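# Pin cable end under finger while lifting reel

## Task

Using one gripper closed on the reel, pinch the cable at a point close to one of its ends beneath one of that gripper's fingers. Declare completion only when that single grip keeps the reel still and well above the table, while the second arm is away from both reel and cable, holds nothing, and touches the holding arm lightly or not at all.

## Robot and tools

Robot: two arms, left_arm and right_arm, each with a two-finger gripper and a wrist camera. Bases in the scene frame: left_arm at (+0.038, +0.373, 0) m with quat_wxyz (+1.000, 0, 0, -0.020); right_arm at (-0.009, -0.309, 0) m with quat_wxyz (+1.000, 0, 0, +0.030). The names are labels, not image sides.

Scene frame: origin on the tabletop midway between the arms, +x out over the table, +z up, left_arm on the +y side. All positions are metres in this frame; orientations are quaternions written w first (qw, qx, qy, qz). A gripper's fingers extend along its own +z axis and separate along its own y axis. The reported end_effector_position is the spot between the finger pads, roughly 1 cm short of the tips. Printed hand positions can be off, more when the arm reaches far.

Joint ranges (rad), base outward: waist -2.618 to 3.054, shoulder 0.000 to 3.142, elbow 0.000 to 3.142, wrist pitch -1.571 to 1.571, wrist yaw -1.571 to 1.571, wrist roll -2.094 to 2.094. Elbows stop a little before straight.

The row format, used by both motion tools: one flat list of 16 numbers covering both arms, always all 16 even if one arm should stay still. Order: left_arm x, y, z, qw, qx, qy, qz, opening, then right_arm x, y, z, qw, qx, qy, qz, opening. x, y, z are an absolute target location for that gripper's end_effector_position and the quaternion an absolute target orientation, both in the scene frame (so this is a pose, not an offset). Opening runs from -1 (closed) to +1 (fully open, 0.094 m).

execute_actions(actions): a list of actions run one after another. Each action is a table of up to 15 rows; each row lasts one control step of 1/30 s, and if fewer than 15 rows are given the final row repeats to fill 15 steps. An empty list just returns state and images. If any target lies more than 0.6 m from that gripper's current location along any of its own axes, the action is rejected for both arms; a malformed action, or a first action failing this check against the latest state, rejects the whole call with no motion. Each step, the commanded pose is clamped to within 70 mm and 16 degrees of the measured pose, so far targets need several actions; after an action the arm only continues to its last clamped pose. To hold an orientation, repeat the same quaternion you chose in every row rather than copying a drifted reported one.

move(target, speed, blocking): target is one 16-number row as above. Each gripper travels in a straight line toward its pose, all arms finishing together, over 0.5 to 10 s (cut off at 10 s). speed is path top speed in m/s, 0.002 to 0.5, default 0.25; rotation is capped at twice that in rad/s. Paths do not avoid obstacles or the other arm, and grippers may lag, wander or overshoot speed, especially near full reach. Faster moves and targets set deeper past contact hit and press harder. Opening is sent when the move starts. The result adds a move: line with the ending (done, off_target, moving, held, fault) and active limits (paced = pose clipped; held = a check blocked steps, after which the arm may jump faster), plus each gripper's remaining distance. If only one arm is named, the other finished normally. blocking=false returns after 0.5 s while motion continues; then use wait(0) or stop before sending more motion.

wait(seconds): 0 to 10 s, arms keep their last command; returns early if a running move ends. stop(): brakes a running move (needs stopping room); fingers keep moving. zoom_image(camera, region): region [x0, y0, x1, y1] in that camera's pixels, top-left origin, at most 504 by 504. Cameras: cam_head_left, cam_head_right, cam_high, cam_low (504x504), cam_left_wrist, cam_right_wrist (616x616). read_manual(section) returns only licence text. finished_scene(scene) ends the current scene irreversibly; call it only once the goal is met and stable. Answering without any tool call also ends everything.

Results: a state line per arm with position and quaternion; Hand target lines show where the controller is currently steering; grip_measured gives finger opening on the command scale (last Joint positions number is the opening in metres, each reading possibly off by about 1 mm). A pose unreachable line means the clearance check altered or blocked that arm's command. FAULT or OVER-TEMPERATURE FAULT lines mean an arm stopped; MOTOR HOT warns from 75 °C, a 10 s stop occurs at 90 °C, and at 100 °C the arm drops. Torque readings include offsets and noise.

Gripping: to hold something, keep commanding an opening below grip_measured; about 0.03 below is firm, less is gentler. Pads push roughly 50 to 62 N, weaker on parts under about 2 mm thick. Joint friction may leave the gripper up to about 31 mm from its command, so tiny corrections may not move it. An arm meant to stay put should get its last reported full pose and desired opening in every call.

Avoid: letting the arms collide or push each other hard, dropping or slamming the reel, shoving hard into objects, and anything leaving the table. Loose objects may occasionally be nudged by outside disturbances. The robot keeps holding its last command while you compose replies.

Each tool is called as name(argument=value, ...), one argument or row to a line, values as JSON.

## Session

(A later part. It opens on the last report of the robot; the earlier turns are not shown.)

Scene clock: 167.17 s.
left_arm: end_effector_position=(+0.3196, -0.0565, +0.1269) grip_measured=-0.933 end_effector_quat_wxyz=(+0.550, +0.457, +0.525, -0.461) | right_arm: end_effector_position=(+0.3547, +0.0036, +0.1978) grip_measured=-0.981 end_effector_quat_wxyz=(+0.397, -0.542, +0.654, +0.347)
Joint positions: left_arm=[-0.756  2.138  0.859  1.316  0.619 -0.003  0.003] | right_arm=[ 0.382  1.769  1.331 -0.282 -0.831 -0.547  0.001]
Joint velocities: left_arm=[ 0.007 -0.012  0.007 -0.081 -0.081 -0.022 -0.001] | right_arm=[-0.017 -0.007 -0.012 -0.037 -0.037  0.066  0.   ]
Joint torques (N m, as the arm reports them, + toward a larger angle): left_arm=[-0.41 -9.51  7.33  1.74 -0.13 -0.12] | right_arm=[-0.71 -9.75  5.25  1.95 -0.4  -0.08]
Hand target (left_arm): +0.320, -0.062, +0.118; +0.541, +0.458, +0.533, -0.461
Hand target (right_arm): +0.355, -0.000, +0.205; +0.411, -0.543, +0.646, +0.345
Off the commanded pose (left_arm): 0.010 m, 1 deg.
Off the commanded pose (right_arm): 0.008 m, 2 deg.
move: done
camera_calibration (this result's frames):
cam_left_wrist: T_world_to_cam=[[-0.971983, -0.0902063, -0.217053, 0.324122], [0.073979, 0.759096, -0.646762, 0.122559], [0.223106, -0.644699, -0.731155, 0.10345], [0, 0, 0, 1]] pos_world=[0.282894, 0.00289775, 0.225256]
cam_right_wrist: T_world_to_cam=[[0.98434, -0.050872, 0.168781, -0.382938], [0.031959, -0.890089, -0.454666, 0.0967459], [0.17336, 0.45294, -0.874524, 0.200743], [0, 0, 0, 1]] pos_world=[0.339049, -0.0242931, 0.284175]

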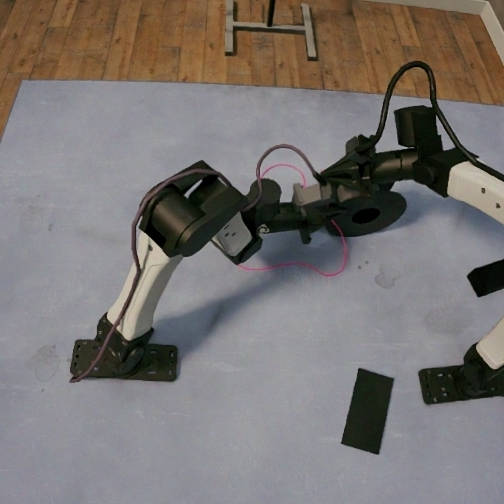

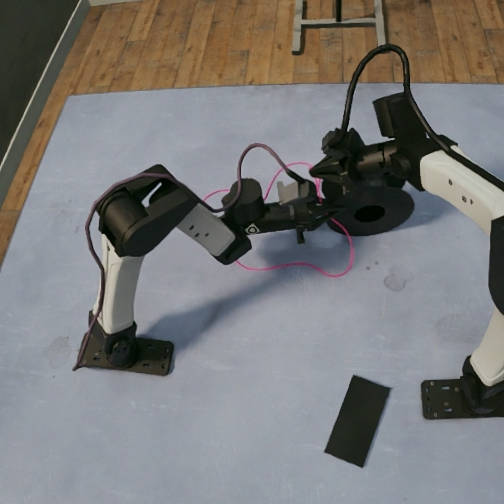

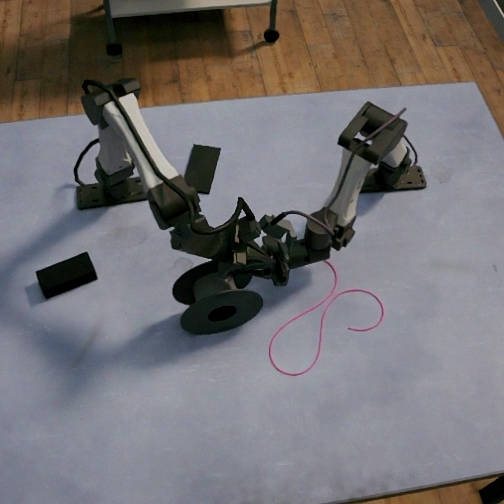

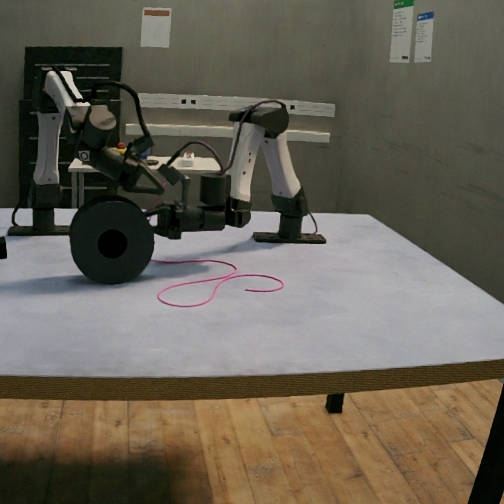

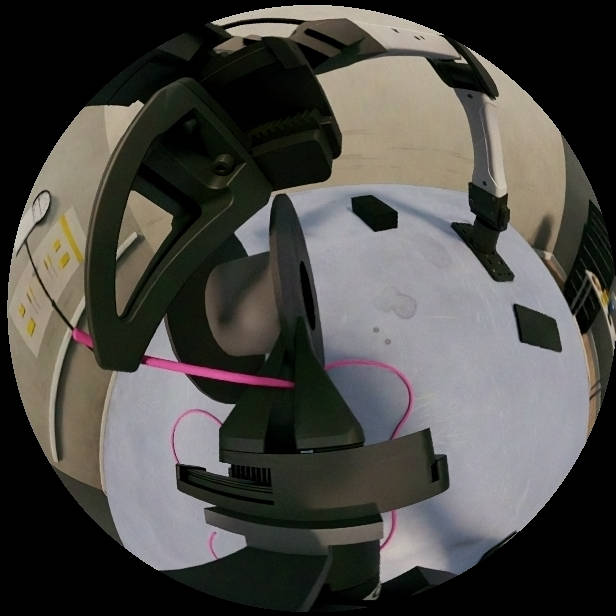

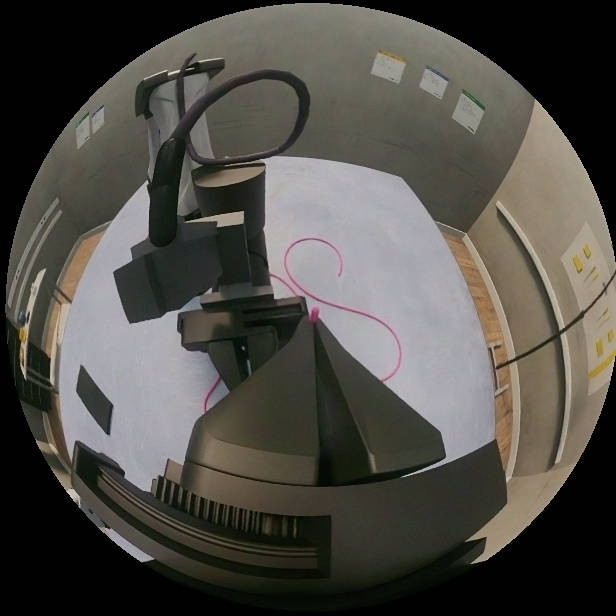

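move(
  target=[0.32,-0.066,0.118,0.54,0.457,0.532,-0.46,-0.65,0.345,-0.045,0.225,0.411,-0.542,0.646,0.345,-1],
  speed=0.04,
)

move(
  target=[0.32,-0.066,0.118,0.54,0.457,0.532,-0.46,-1,0.345,-0.045,0.225,0.411,-0.542,0.646,0.345,-1],
)

zoom_image(
  camera="cam_head_left",
  region=[240,140,420,300],
)

Scene clock: 177.93 s.
left_arm: end_effector_position=(+0.3186, -0.0607, +0.1299) grip_measured=-0.651 end_effector_quat_wxyz=(+0.551, +0.458, +0.522, -0.463) | right_arm: end_effector_position=(+0.3498, -0.0399, +0.2254) grip_measured=-0.981 end_effector_quat_wxyz=(+0.410, -0.544, +0.647, +0.342)
Joint positions: left_arm=[-0.764  2.138  0.872  1.31   0.615 -0.003  0.016] | right_arm=[ 0.277  1.673  1.331 -0.428 -0.905 -0.657  0.001]
Joint velocities: left_arm=[-0.012  0.007  0.007  0.022 -0.139  0.022  0.001] | right_arm=[ 0.002  0.007 -0.002 -0.081 -0.022 -0.051  0.001]
Joint torques (N m, as the arm reports them, + toward a larger angle): left_arm=[-0.33 -9.04  7.24  1.75 -0.17 -0.11] | right_arm=[-0.86 -8.63  4.74  1.54 -0.48 -0.14]
Hand target (left_arm): +0.319, -0.066, +0.118; +0.541, +0.458, +0.533, -0.461
Hand target (right_arm): +0.345, -0.045, +0.225; +0.410, -0.543, +0.647, +0.344
Off the commanded pose (left_arm): 0.013 m, 2 deg.
Off the commanded pose (right_arm): 0.007 m, 0 deg.
move: off_target (left_arm)
camera_calibration (this result's frames):
cam_left_wrist: T_world_to_cam=[[-0.971451, -0.0871094, -0.220669, 0.323918], [0.0798385, 0.755858, -0.64985, 0.126116], [0.223402, -0.648915, -0.727324, 0.102296], [0, 0, 0, 1]] pos_world=[0.281749, -0.000727678, 0.227838]
cam_right_wrist: T_world_to_cam=[[0.978334, -0.0554588, 0.199466, -0.389931], [0.0442631, -0.885146, -0.463203, 0.0684877], [0.202245, 0.461996, -0.863514, 0.233179], [0, 0, 0, 1]] pos_world=[0.331292, -0.0687314, 0.310855]

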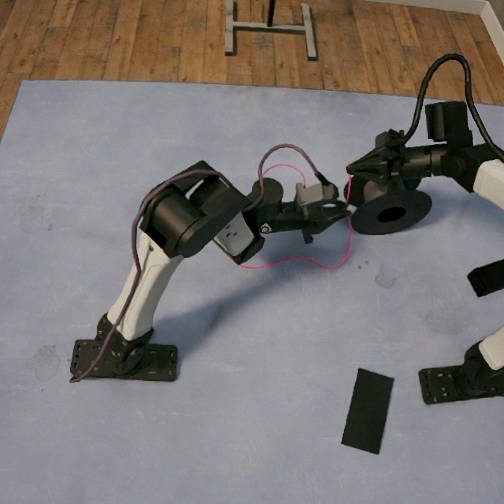

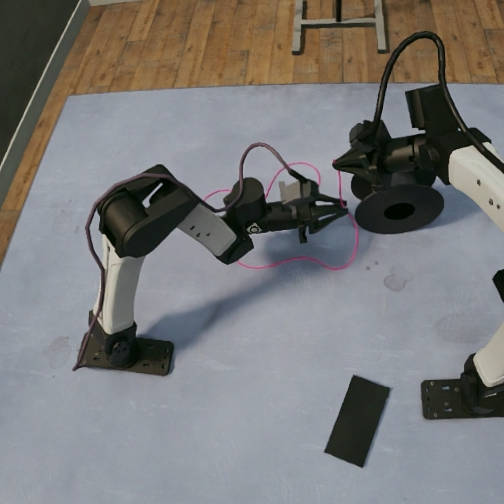

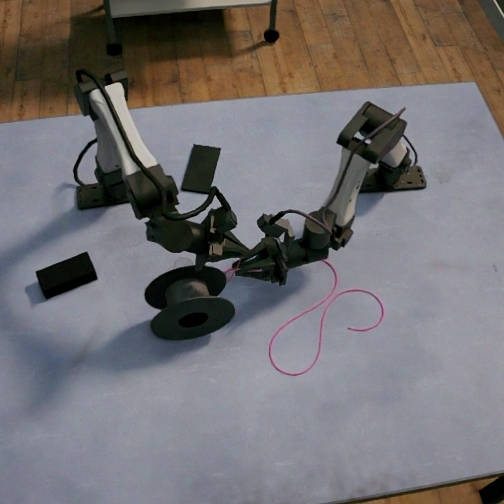

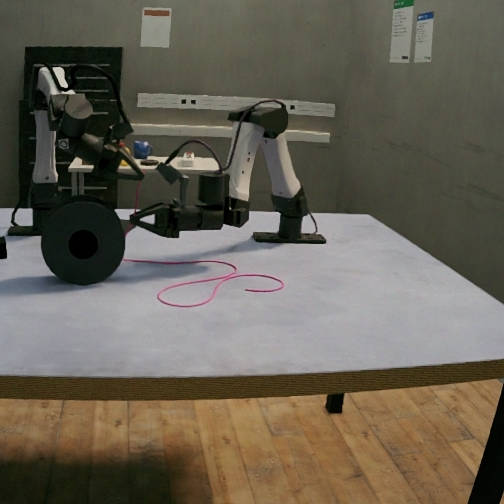

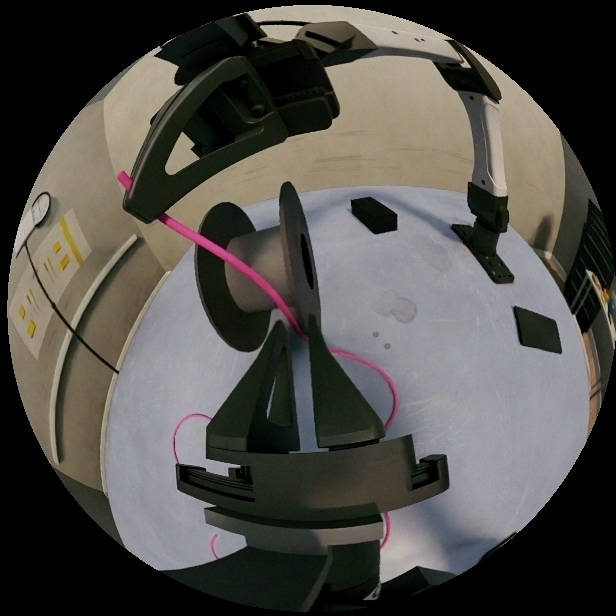

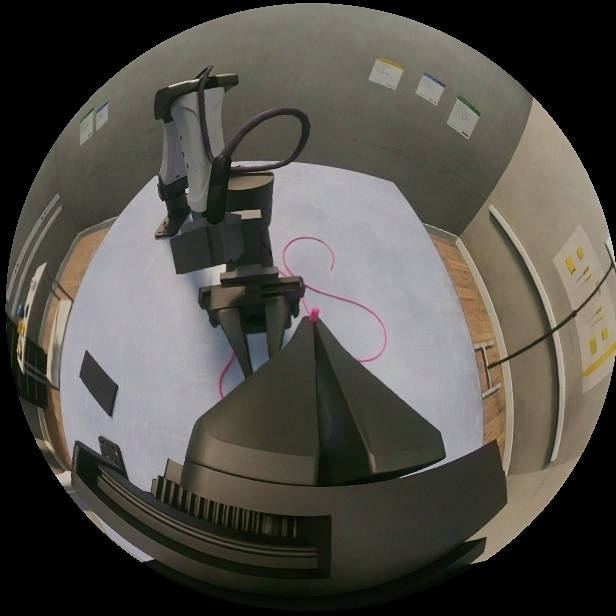

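Scene clock: 178.73 s.
left_arm: end_effector_position=(+0.3187, -0.0608, +0.1284) grip_measured=-0.973 end_effector_quat_wxyz=(+0.549, +0.459, +0.524, -0.462) | right_arm: end_effector_position=(+0.3478, -0.0403, +0.2216) grip_measured=-0.981 end_effector_quat_wxyz=(+0.406, -0.544, +0.649, +0.345)
Joint positions: left_arm=[-0.764  2.138  0.872  1.303  0.615 -0.003  0.001] | right_arm=[ 0.277  1.673  1.321 -0.429 -0.909 -0.657  0.001]
Joint velocities: left_arm=[-0.007 -0.017 -0.002  0.037 -0.007 -0.066 -0.   ] | right_arm=[-0.022 -0.007 -0.012  0.007 -0.007 -0.066  0.   ]
Joint torques (N m, as the arm reports them, + toward a larger angle): left_arm=[-0.37 -8.93  7.35  1.81 -0.16 -0.1 ] | right_arm=[-0.83 -8.68  5.15  1.63 -0.44 -0.09]
Hand target (left_arm): +0.320, -0.066, +0.118; +0.541, +0.458, +0.533, -0.461
Hand target (right_arm): +0.345, -0.045, +0.225; +0.411, -0.542, +0.646, +0.345
Off the commanded pose (left_arm): 0.012 m, 1 deg.
Off the commanded pose (right_arm): 0.006 m, 1 deg.
move: off_target (left_arm)
camera_calibration (this result's frames):
cam_left_wrist: T_world_to_cam=[[-0.972493, -0.0860288, -0.216466, 0.323488], [0.0767502, 0.759063, -0.646478, 0.125935], [0.219927, -0.645308, -0.73158, 0.103063], [0, 0, 0, 1]] pos_world=[0.282258, -0.0012559, 0.226837]
cam_right_wrist: T_world_to_cam=[[0.980616, -0.0530058, 0.188636, -0.385558], [0.0410353, -0.885811, -0.462229, 0.0673824], [0.191597, 0.461009, -0.866465, 0.234764], [0, 0, 0, 1]] pos_world=[0.330339, -0.0689771, 0.307291]

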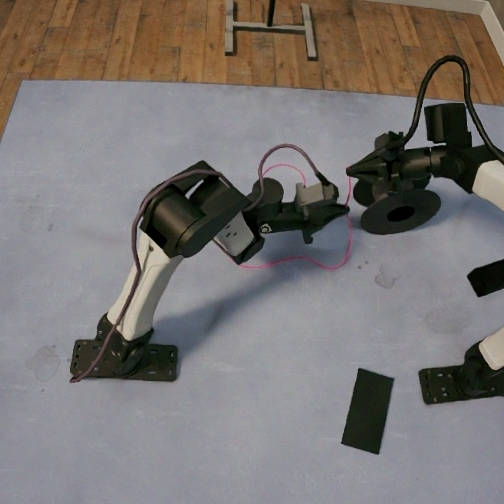

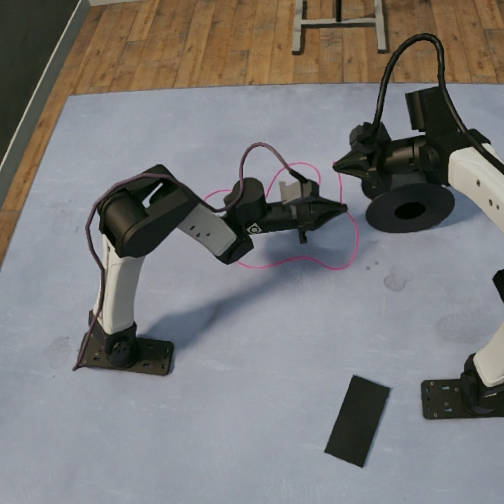

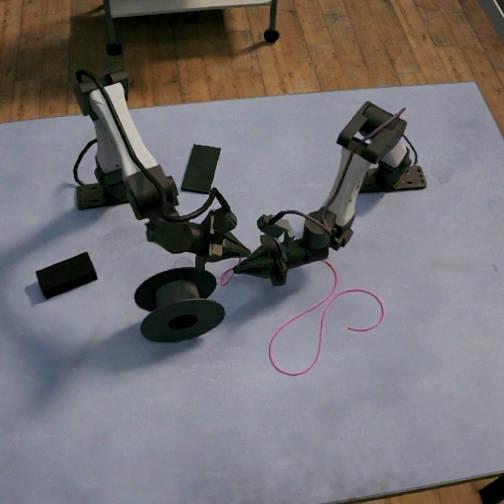

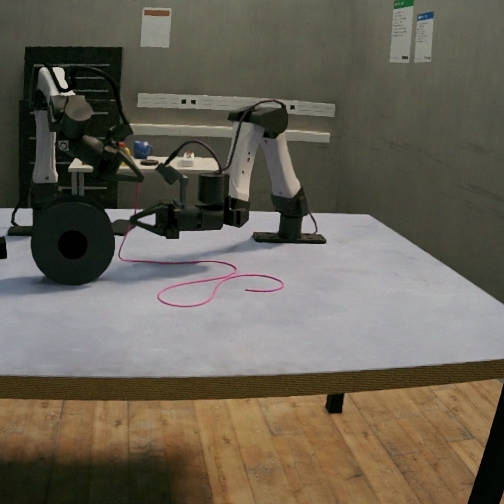

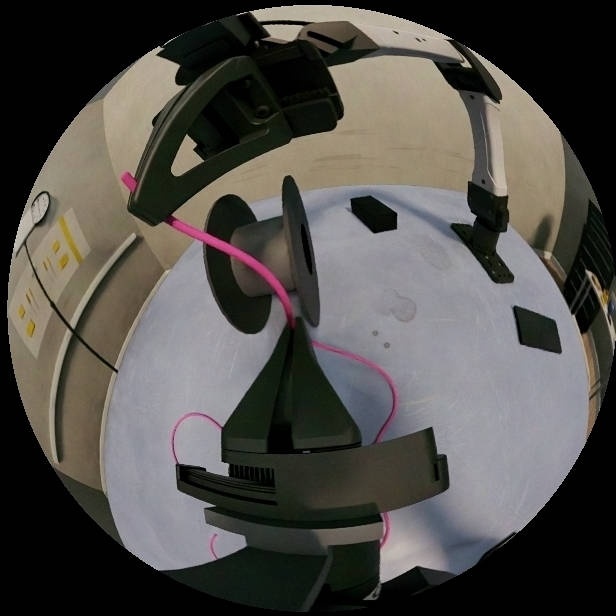

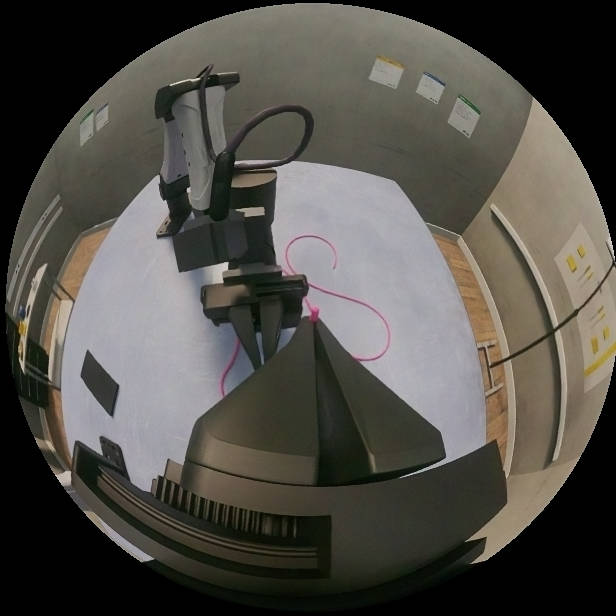

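Region (240, 140, 420, 300) of cam_head_left's 504x504 image, scaled by 2.800, with more detail than that image has.

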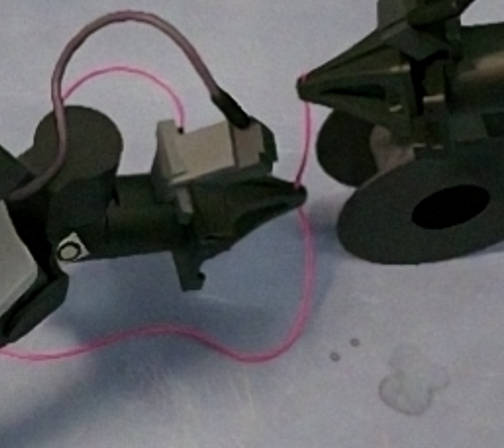

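move(
  target=[0.32,-0.066,0.118,0.54,0.457,0.532,-0.46,-1,0.33,-0.15,0.28,0.1,-0.5,0.86,0.06,0.6],
  speed=0.3,
)

Scene clock: 186.37 s.
left_arm: end_effector_position=(+0.3187, -0.0608, +0.1284) grip_measured=-0.973 end_effector_quat_wxyz=(+0.549, +0.459, +0.524, -0.462) | right_arm: end_effector_position=(+0.3348, -0.1529, +0.2709) grip_measured=+0.598 end_effector_quat_wxyz=(+0.173, -0.488, +0.854, +0.055)
Joint positions: left_arm=[-0.764  2.138  0.872  1.303  0.615 -0.003  0.001] | right_arm=[ 0.292  1.811  2.12  -1.553 -0.163 -0.659  0.075]
Joint velocities: left_arm=[-0.002  0.012 -0.002 -0.095  0.022 -0.007 -0.   ] | right_arm=[-0.002 -0.012  0.007 -0.022 -0.037 -0.037  0.001]
Joint torques (N m, as the arm reports them, + toward a larger angle): left_arm=[-0.43 -8.98  7.33  1.78 -0.15 -0.1 ] | right_arm=[ 1.25 -8.36  5.83  0.96 -0.06  0.02]
Hand target (left_arm): +0.320, -0.066, +0.118; +0.541, +0.458, +0.533, -0.461
Hand target (right_arm): +0.331, -0.151, +0.279; +0.182, -0.490, +0.851, +0.050
Off the commanded pose (left_arm): 0.012 m, 1 deg.
Off the commanded pose (right_arm): 0.011 m, 8 deg.
joint sent to its limit (right arm) — the command would take joint 4 (wrist pitch) past its lower limit, so that joint was sent only as far as its limit.
move: off_target (left_arm, right_arm)
camera_calibration (this result's frames):
cam_left_wrist: T_world_to_cam=[[-0.972493, -0.0860288, -0.216466, 0.323488], [0.0767502, 0.759063, -0.646478, 0.125935], [0.219927, -0.645308, -0.73158, 0.103063], [0, 0, 0, 1]] pos_world=[0.282258, -0.0012559, 0.226837]
cam_right_wrist: T_world_to_cam=[[0.939356, -0.316202, 0.132767, -0.399436], [-0.341653, -0.896414, 0.28234, -0.0842607], [0.0297372, -0.310578, -0.950083, 0.290817], [0, 0, 0, 1]] pos_world=[0.337777, -0.111514, 0.353122]

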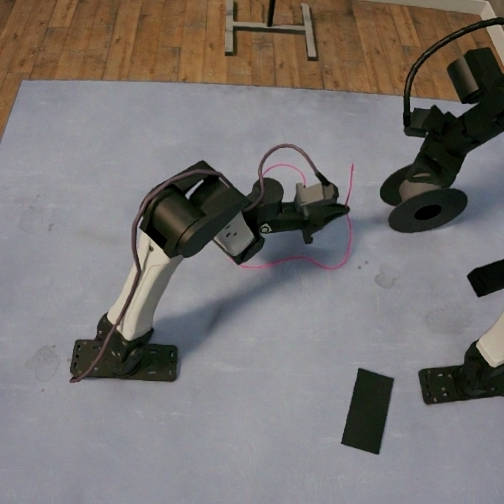

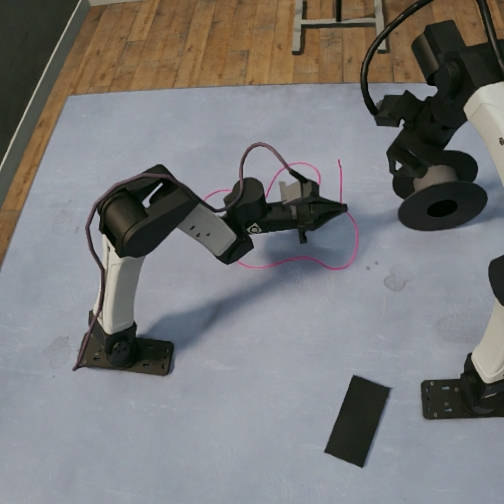

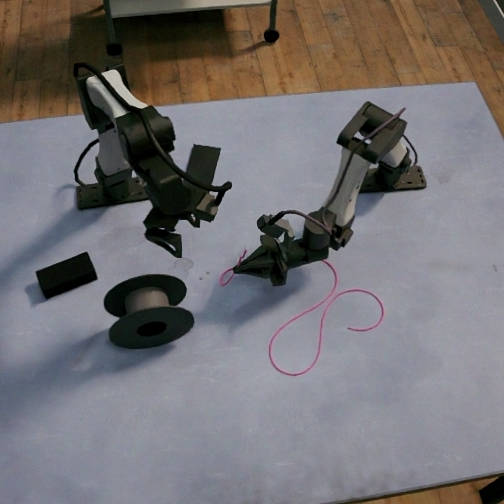

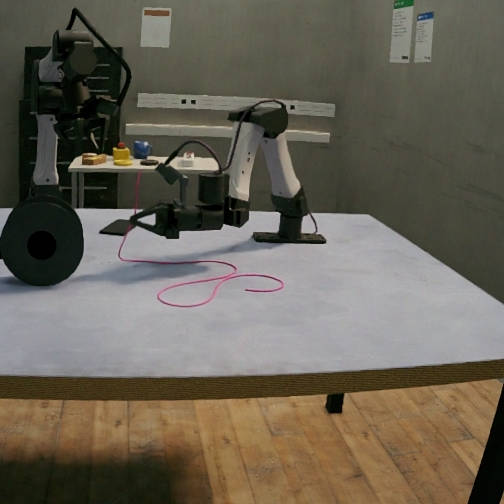

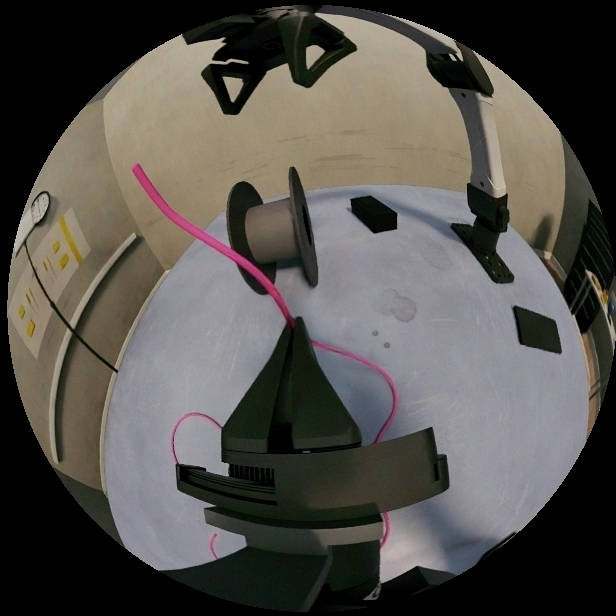

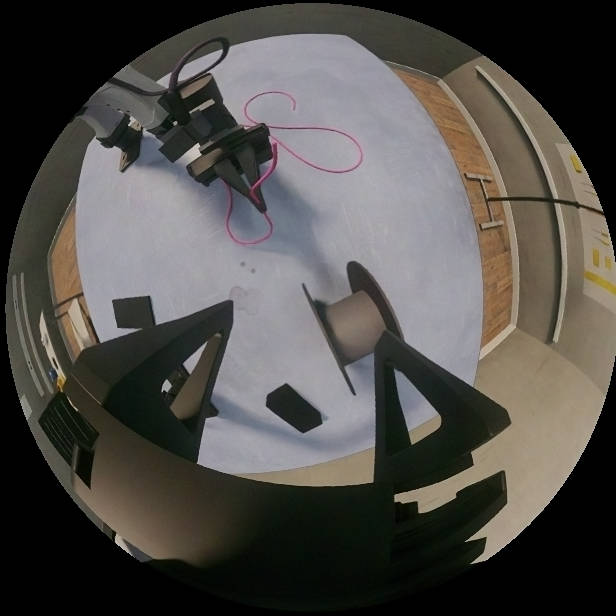

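move(
  target=[0.30,0.0,0.15,0.54,0.457,0.532,-0.46,-1,0.355,-0.28,0.225,0,0.643,0.766,0,0.2],
  speed=0.4,
)

Scene clock: 206.03 s.
left_arm: end_effector_position=(+0.3036, -0.0053, +0.1555) grip_measured=-0.973 end_effector_quat_wxyz=(+0.551, +0.458, +0.525, -0.460) | right_arm: end_effector_position=(+0.3580, -0.2779, +0.2332) grip_measured=+0.202 end_effector_quat_wxyz=(+0.079, +0.630, +0.769, +0.067)
Joint positions: left_arm=[-0.68   1.918  0.662  1.296  0.692 -0.003  0.001] | right_arm=[ 0.031  1.832  2.023 -1.555  0.015  1.461  0.056]
Joint velocities: left_arm=[ 0.007 -0.022  0.002  0.037 -0.022  0.037  0.   ] | right_arm=[ 0.002  0.002 -0.002  0.007 -0.037 -0.022 -0.   ]
Joint torques (N m, as the arm reports them, + toward a larger angle): left_arm=[  0.66 -10.66   4.13   1.71   0.11  -0.09] | right_arm=[-1.03 -6.69  3.68  0.71 -0.01  0.02]
Hand target (left_arm): +0.301, -0.000, +0.150; +0.542, +0.458, +0.533, -0.461
Hand target (right_arm): +0.356, -0.282, +0.224; +0.065, +0.639, +0.764, +0.058
Off the commanded pose (left_arm): 0.008 m, 2 deg.
Off the commanded pose (right_arm): 0.009 m, 12 deg.
joint sent to its limit (right arm) — the command would take joint 4 (wrist pitch) past its lower limit, so that joint was sent only as far as its limit.
move: off_target (right_arm)
camera_calibration (this result's frames):
cam_left_wrist: T_world_to_cam=[[-0.971006, -0.0926906, -0.220354, 0.319594], [0.0740607, 0.759779, -0.64595, 0.103252], [0.227294, -0.643541, -0.730885, 0.159607], [0, 0, 0, 1]] pos_world=[0.266403, 0.0538882, 0.253774]
cam_right_wrist: T_world_to_cam=[[-0.886692, -0.412462, -0.208929, 0.250933], [-0.459335, 0.734219, 0.499934, 0.266773], [-0.0528042, 0.539256, -0.840485, 0.455624], [0, 0, 0, 1]] pos_world=[0.369098, -0.338067, 0.302003]

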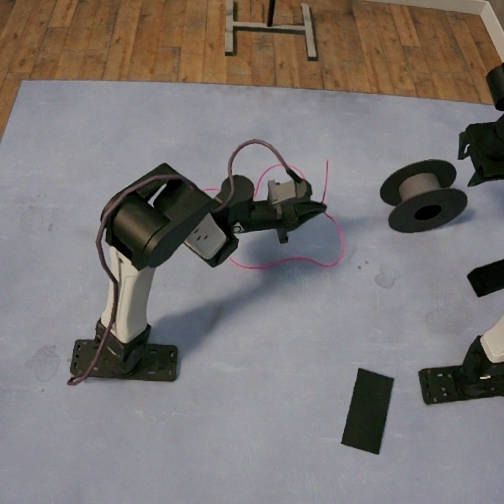

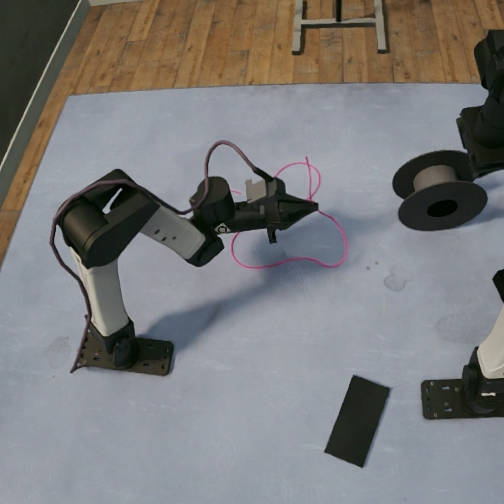

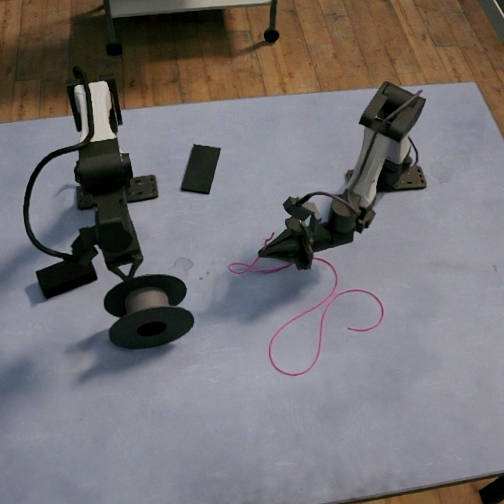

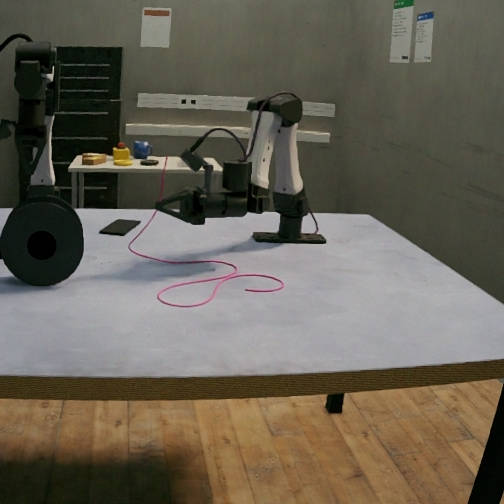

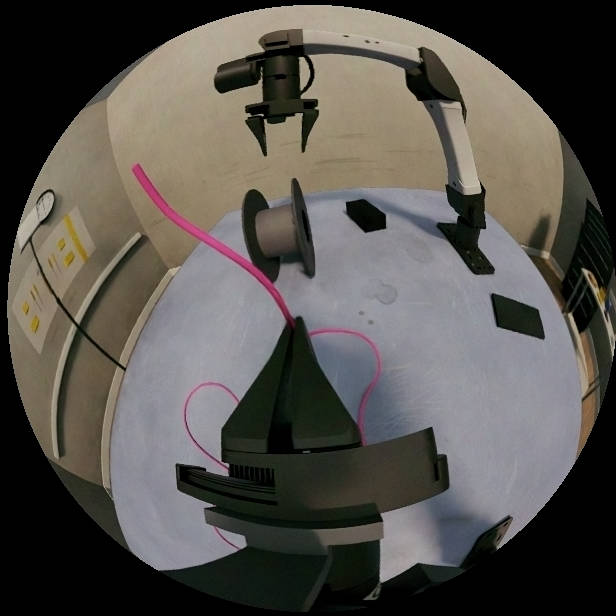

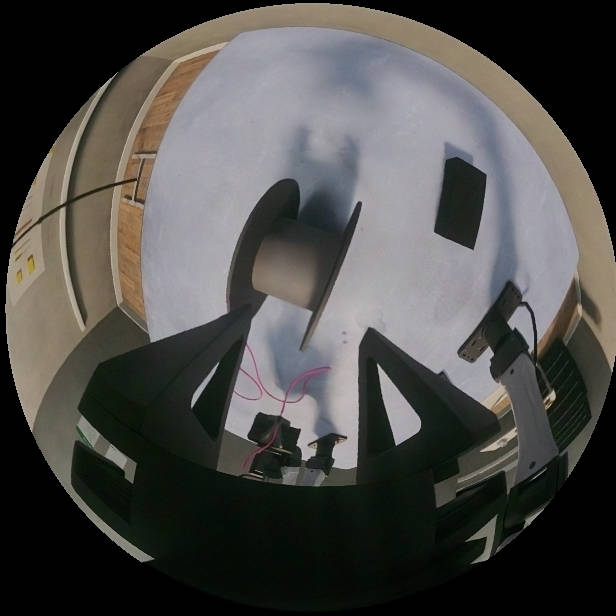

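move(
  target=[0.30,0.0,0.15,0.54,0.457,0.532,-0.46,-1,0.35,-0.265,0.14,0,0.643,0.766,0,0.2],
  speed=0.1,
)

move(
  target=[0.30,0.0,0.15,0.54,0.457,0.532,-0.46,-1,0.35,-0.265,0.14,0,0.643,0.766,0,-1],
)

Scene clock: 212.23 s.
left_arm: end_effector_position=(+0.3036, -0.0054, +0.1554) grip_measured=-0.973 end_effector_quat_wxyz=(+0.551, +0.458, +0.525, -0.460) | right_arm: end_effector_position=(+0.3503, -0.2710, +0.1440) grip_measured=+0.201 end_effector_quat_wxyz=(+0.004, +0.645, +0.764, -0.001)
Joint positions: left_arm=[-0.68   1.918  0.662  1.295  0.693 -0.003  0.001] | right_arm=[ 0.048  1.917  1.788 -1.439  0.007  1.509  0.056]
Joint velocities: left_arm=[ 0.012  0.007 -0.002 -0.095 -0.022 -0.022  0.001] | right_arm=[-0.007  0.012 -0.012 -0.051 -0.022 -0.037  0.001]
Joint torques (N m, as the arm reports them, + toward a larger angle): left_arm=[  0.6  -10.48   4.03   1.77   0.08  -0.12] | right_arm=[ 1.15 -7.6   4.17  0.45 -0.04 -0.01]
Hand target (left_arm): +0.300, -0.000, +0.150; +0.541, +0.458, +0.533, -0.461
Hand target (right_arm): +0.350, -0.265, +0.139; -0.000, +0.642, +0.767, -0.000
Off the commanded pose (left_arm): 0.008 m, 2 deg.
Off the commanded pose (right_arm): 0.007 m, 1 deg.
move: done
camera_calibration (this result's frames):
cam_left_wrist: T_world_to_cam=[[-0.971102, -0.0922626, -0.22011, 0.319508], [0.0741715, 0.75992, -0.645771, 0.103153], [0.226846, -0.643435, -0.731117, 0.159727], [0, 0, 0, 1]] pos_world=[0.266391, 0.0538641, 0.253719]
cam_right_wrist: T_world_to_cam=[[-0.922052, -0.386484, -0.0212051, 0.220715], [-0.327656, 0.750193, 0.574328, 0.250292], [-0.206061, 0.536508, -0.818351, 0.426207], [0, 0, 0, 1]] pos_world=[0.373345, -0.331128, 0.209717]

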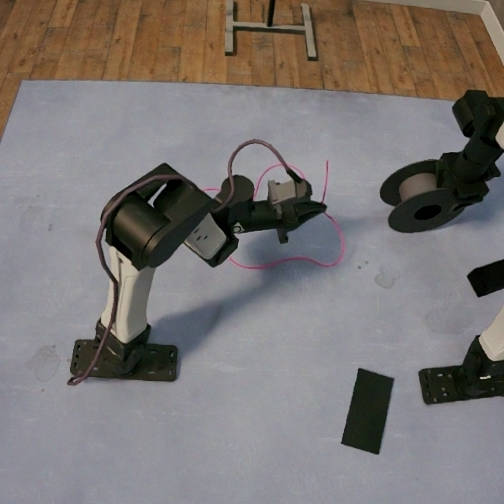

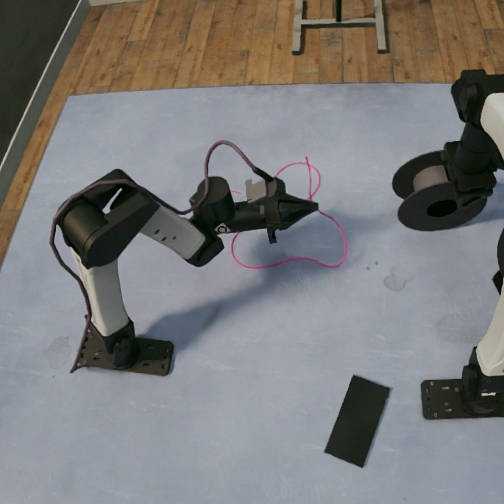

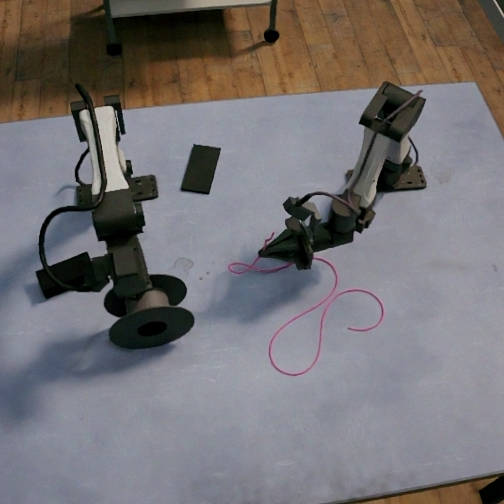

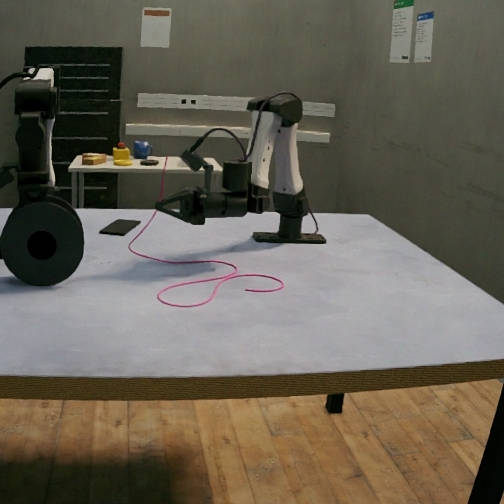

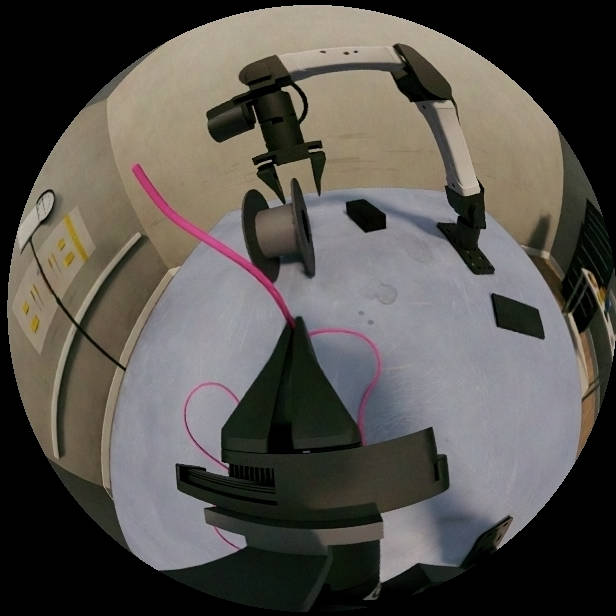

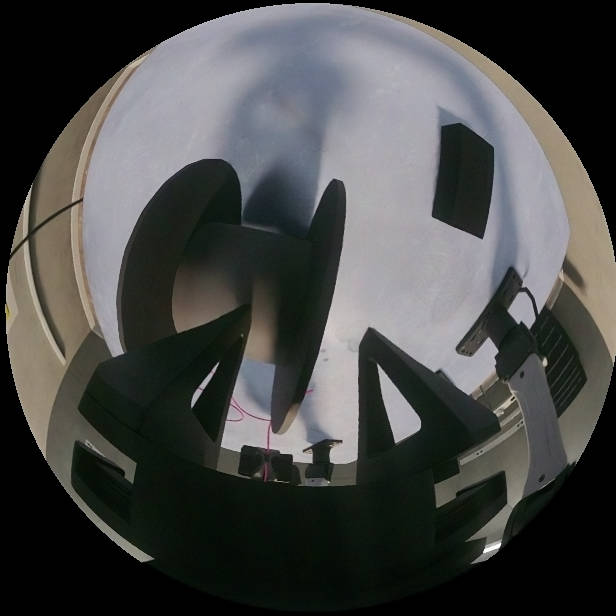

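Scene clock: 212.93 s.
left_arm: end_effector_position=(+0.3036, -0.0054, +0.1554) grip_measured=-0.973 end_effector_quat_wxyz=(+0.551, +0.458, +0.525, -0.460) | right_arm: end_effector_position=(+0.3517, -0.2709, +0.1440) grip_measured=-0.951 end_effector_quat_wxyz=(+0.006, +0.646, +0.764, +0.001)
Joint positions: left_arm=[-0.68   1.918  0.662  1.295  0.693 -0.003  0.001] | right_arm=[ 0.048  1.917  1.788 -1.433  0.008  1.511  0.002]
Joint velocities: left_arm=[-0.017 -0.007 -0.012 -0.007 -0.066 -0.037  0.001] | right_arm=[-0.022 -0.007 -0.012  0.037 -0.007  0.022 -0.   ]
Joint torques (N m, as the arm reports them, + toward a larger angle): left_arm=[  0.59 -10.47   3.97   1.75   0.08  -0.13] | right_arm=[ 1.18 -8.    4.6   0.36 -0.03  0.  ]
Hand target (left_arm): +0.300, -0.000, +0.150; +0.541, +0.458, +0.533, -0.461
Hand target (right_arm): +0.350, -0.265, +0.140; -0.000, +0.643, +0.766, +0.000
Off the commanded pose (left_arm): 0.008 m, 2 deg.
Off the commanded pose (right_arm): 0.007 m, 1 deg.
move: done
camera_calibration (this result's frames):
cam_left_wrist: T_world_to_cam=[[-0.971102, -0.0922626, -0.22011, 0.319508], [0.0741715, 0.75992, -0.645771, 0.103153], [0.226846, -0.643435, -0.731117, 0.159727], [0, 0, 0, 1]] pos_world=[0.266391, 0.0538641, 0.253719]
cam_right_wrist: T_world_to_cam=[[-0.922651, -0.384717, -0.026599, 0.22351], [-0.329517, 0.750676, 0.572629, 0.251712], [-0.200333, 0.537102, -0.819383, 0.424753], [0, 0, 0, 1]] pos_world=[0.374257, -0.331102, 0.209843]

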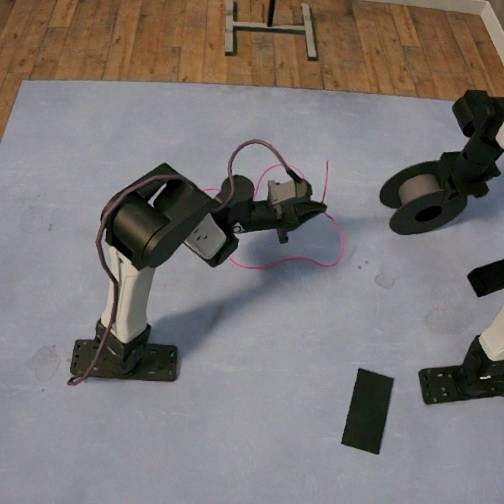

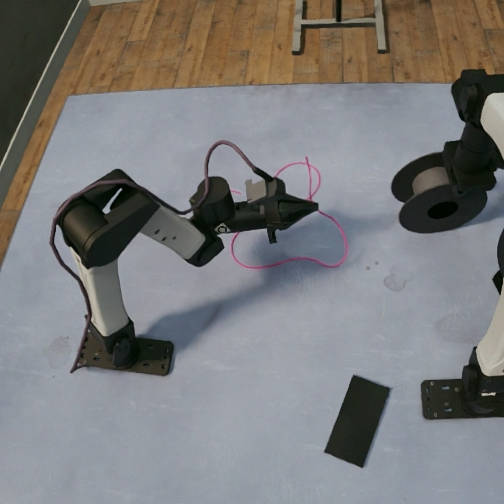

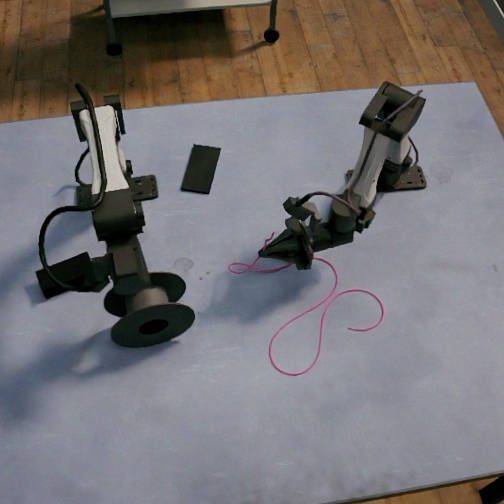

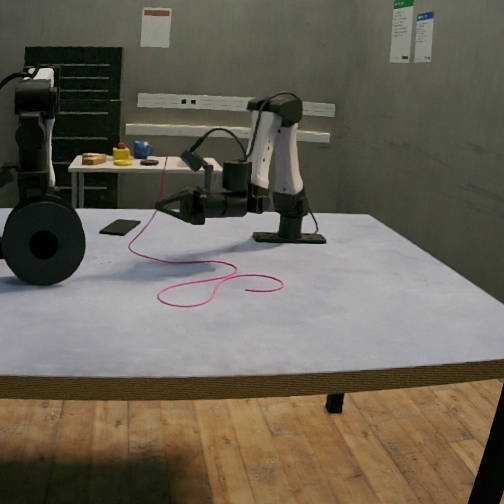

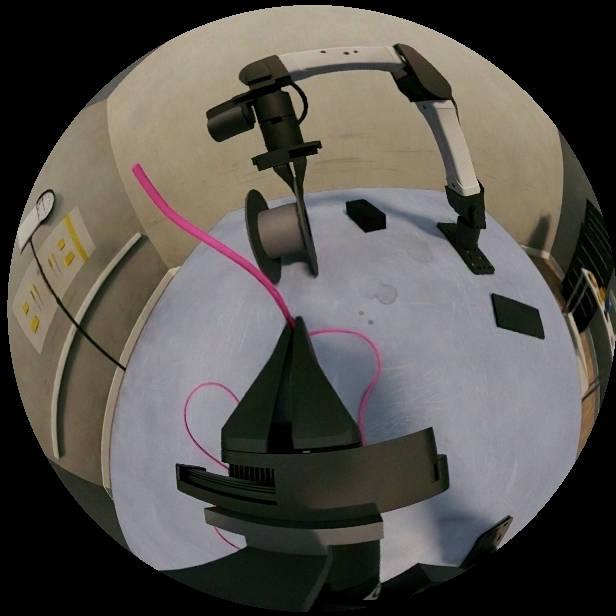

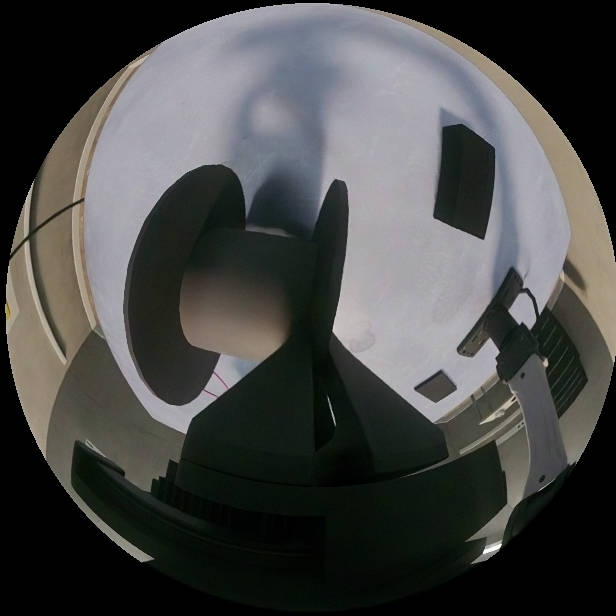

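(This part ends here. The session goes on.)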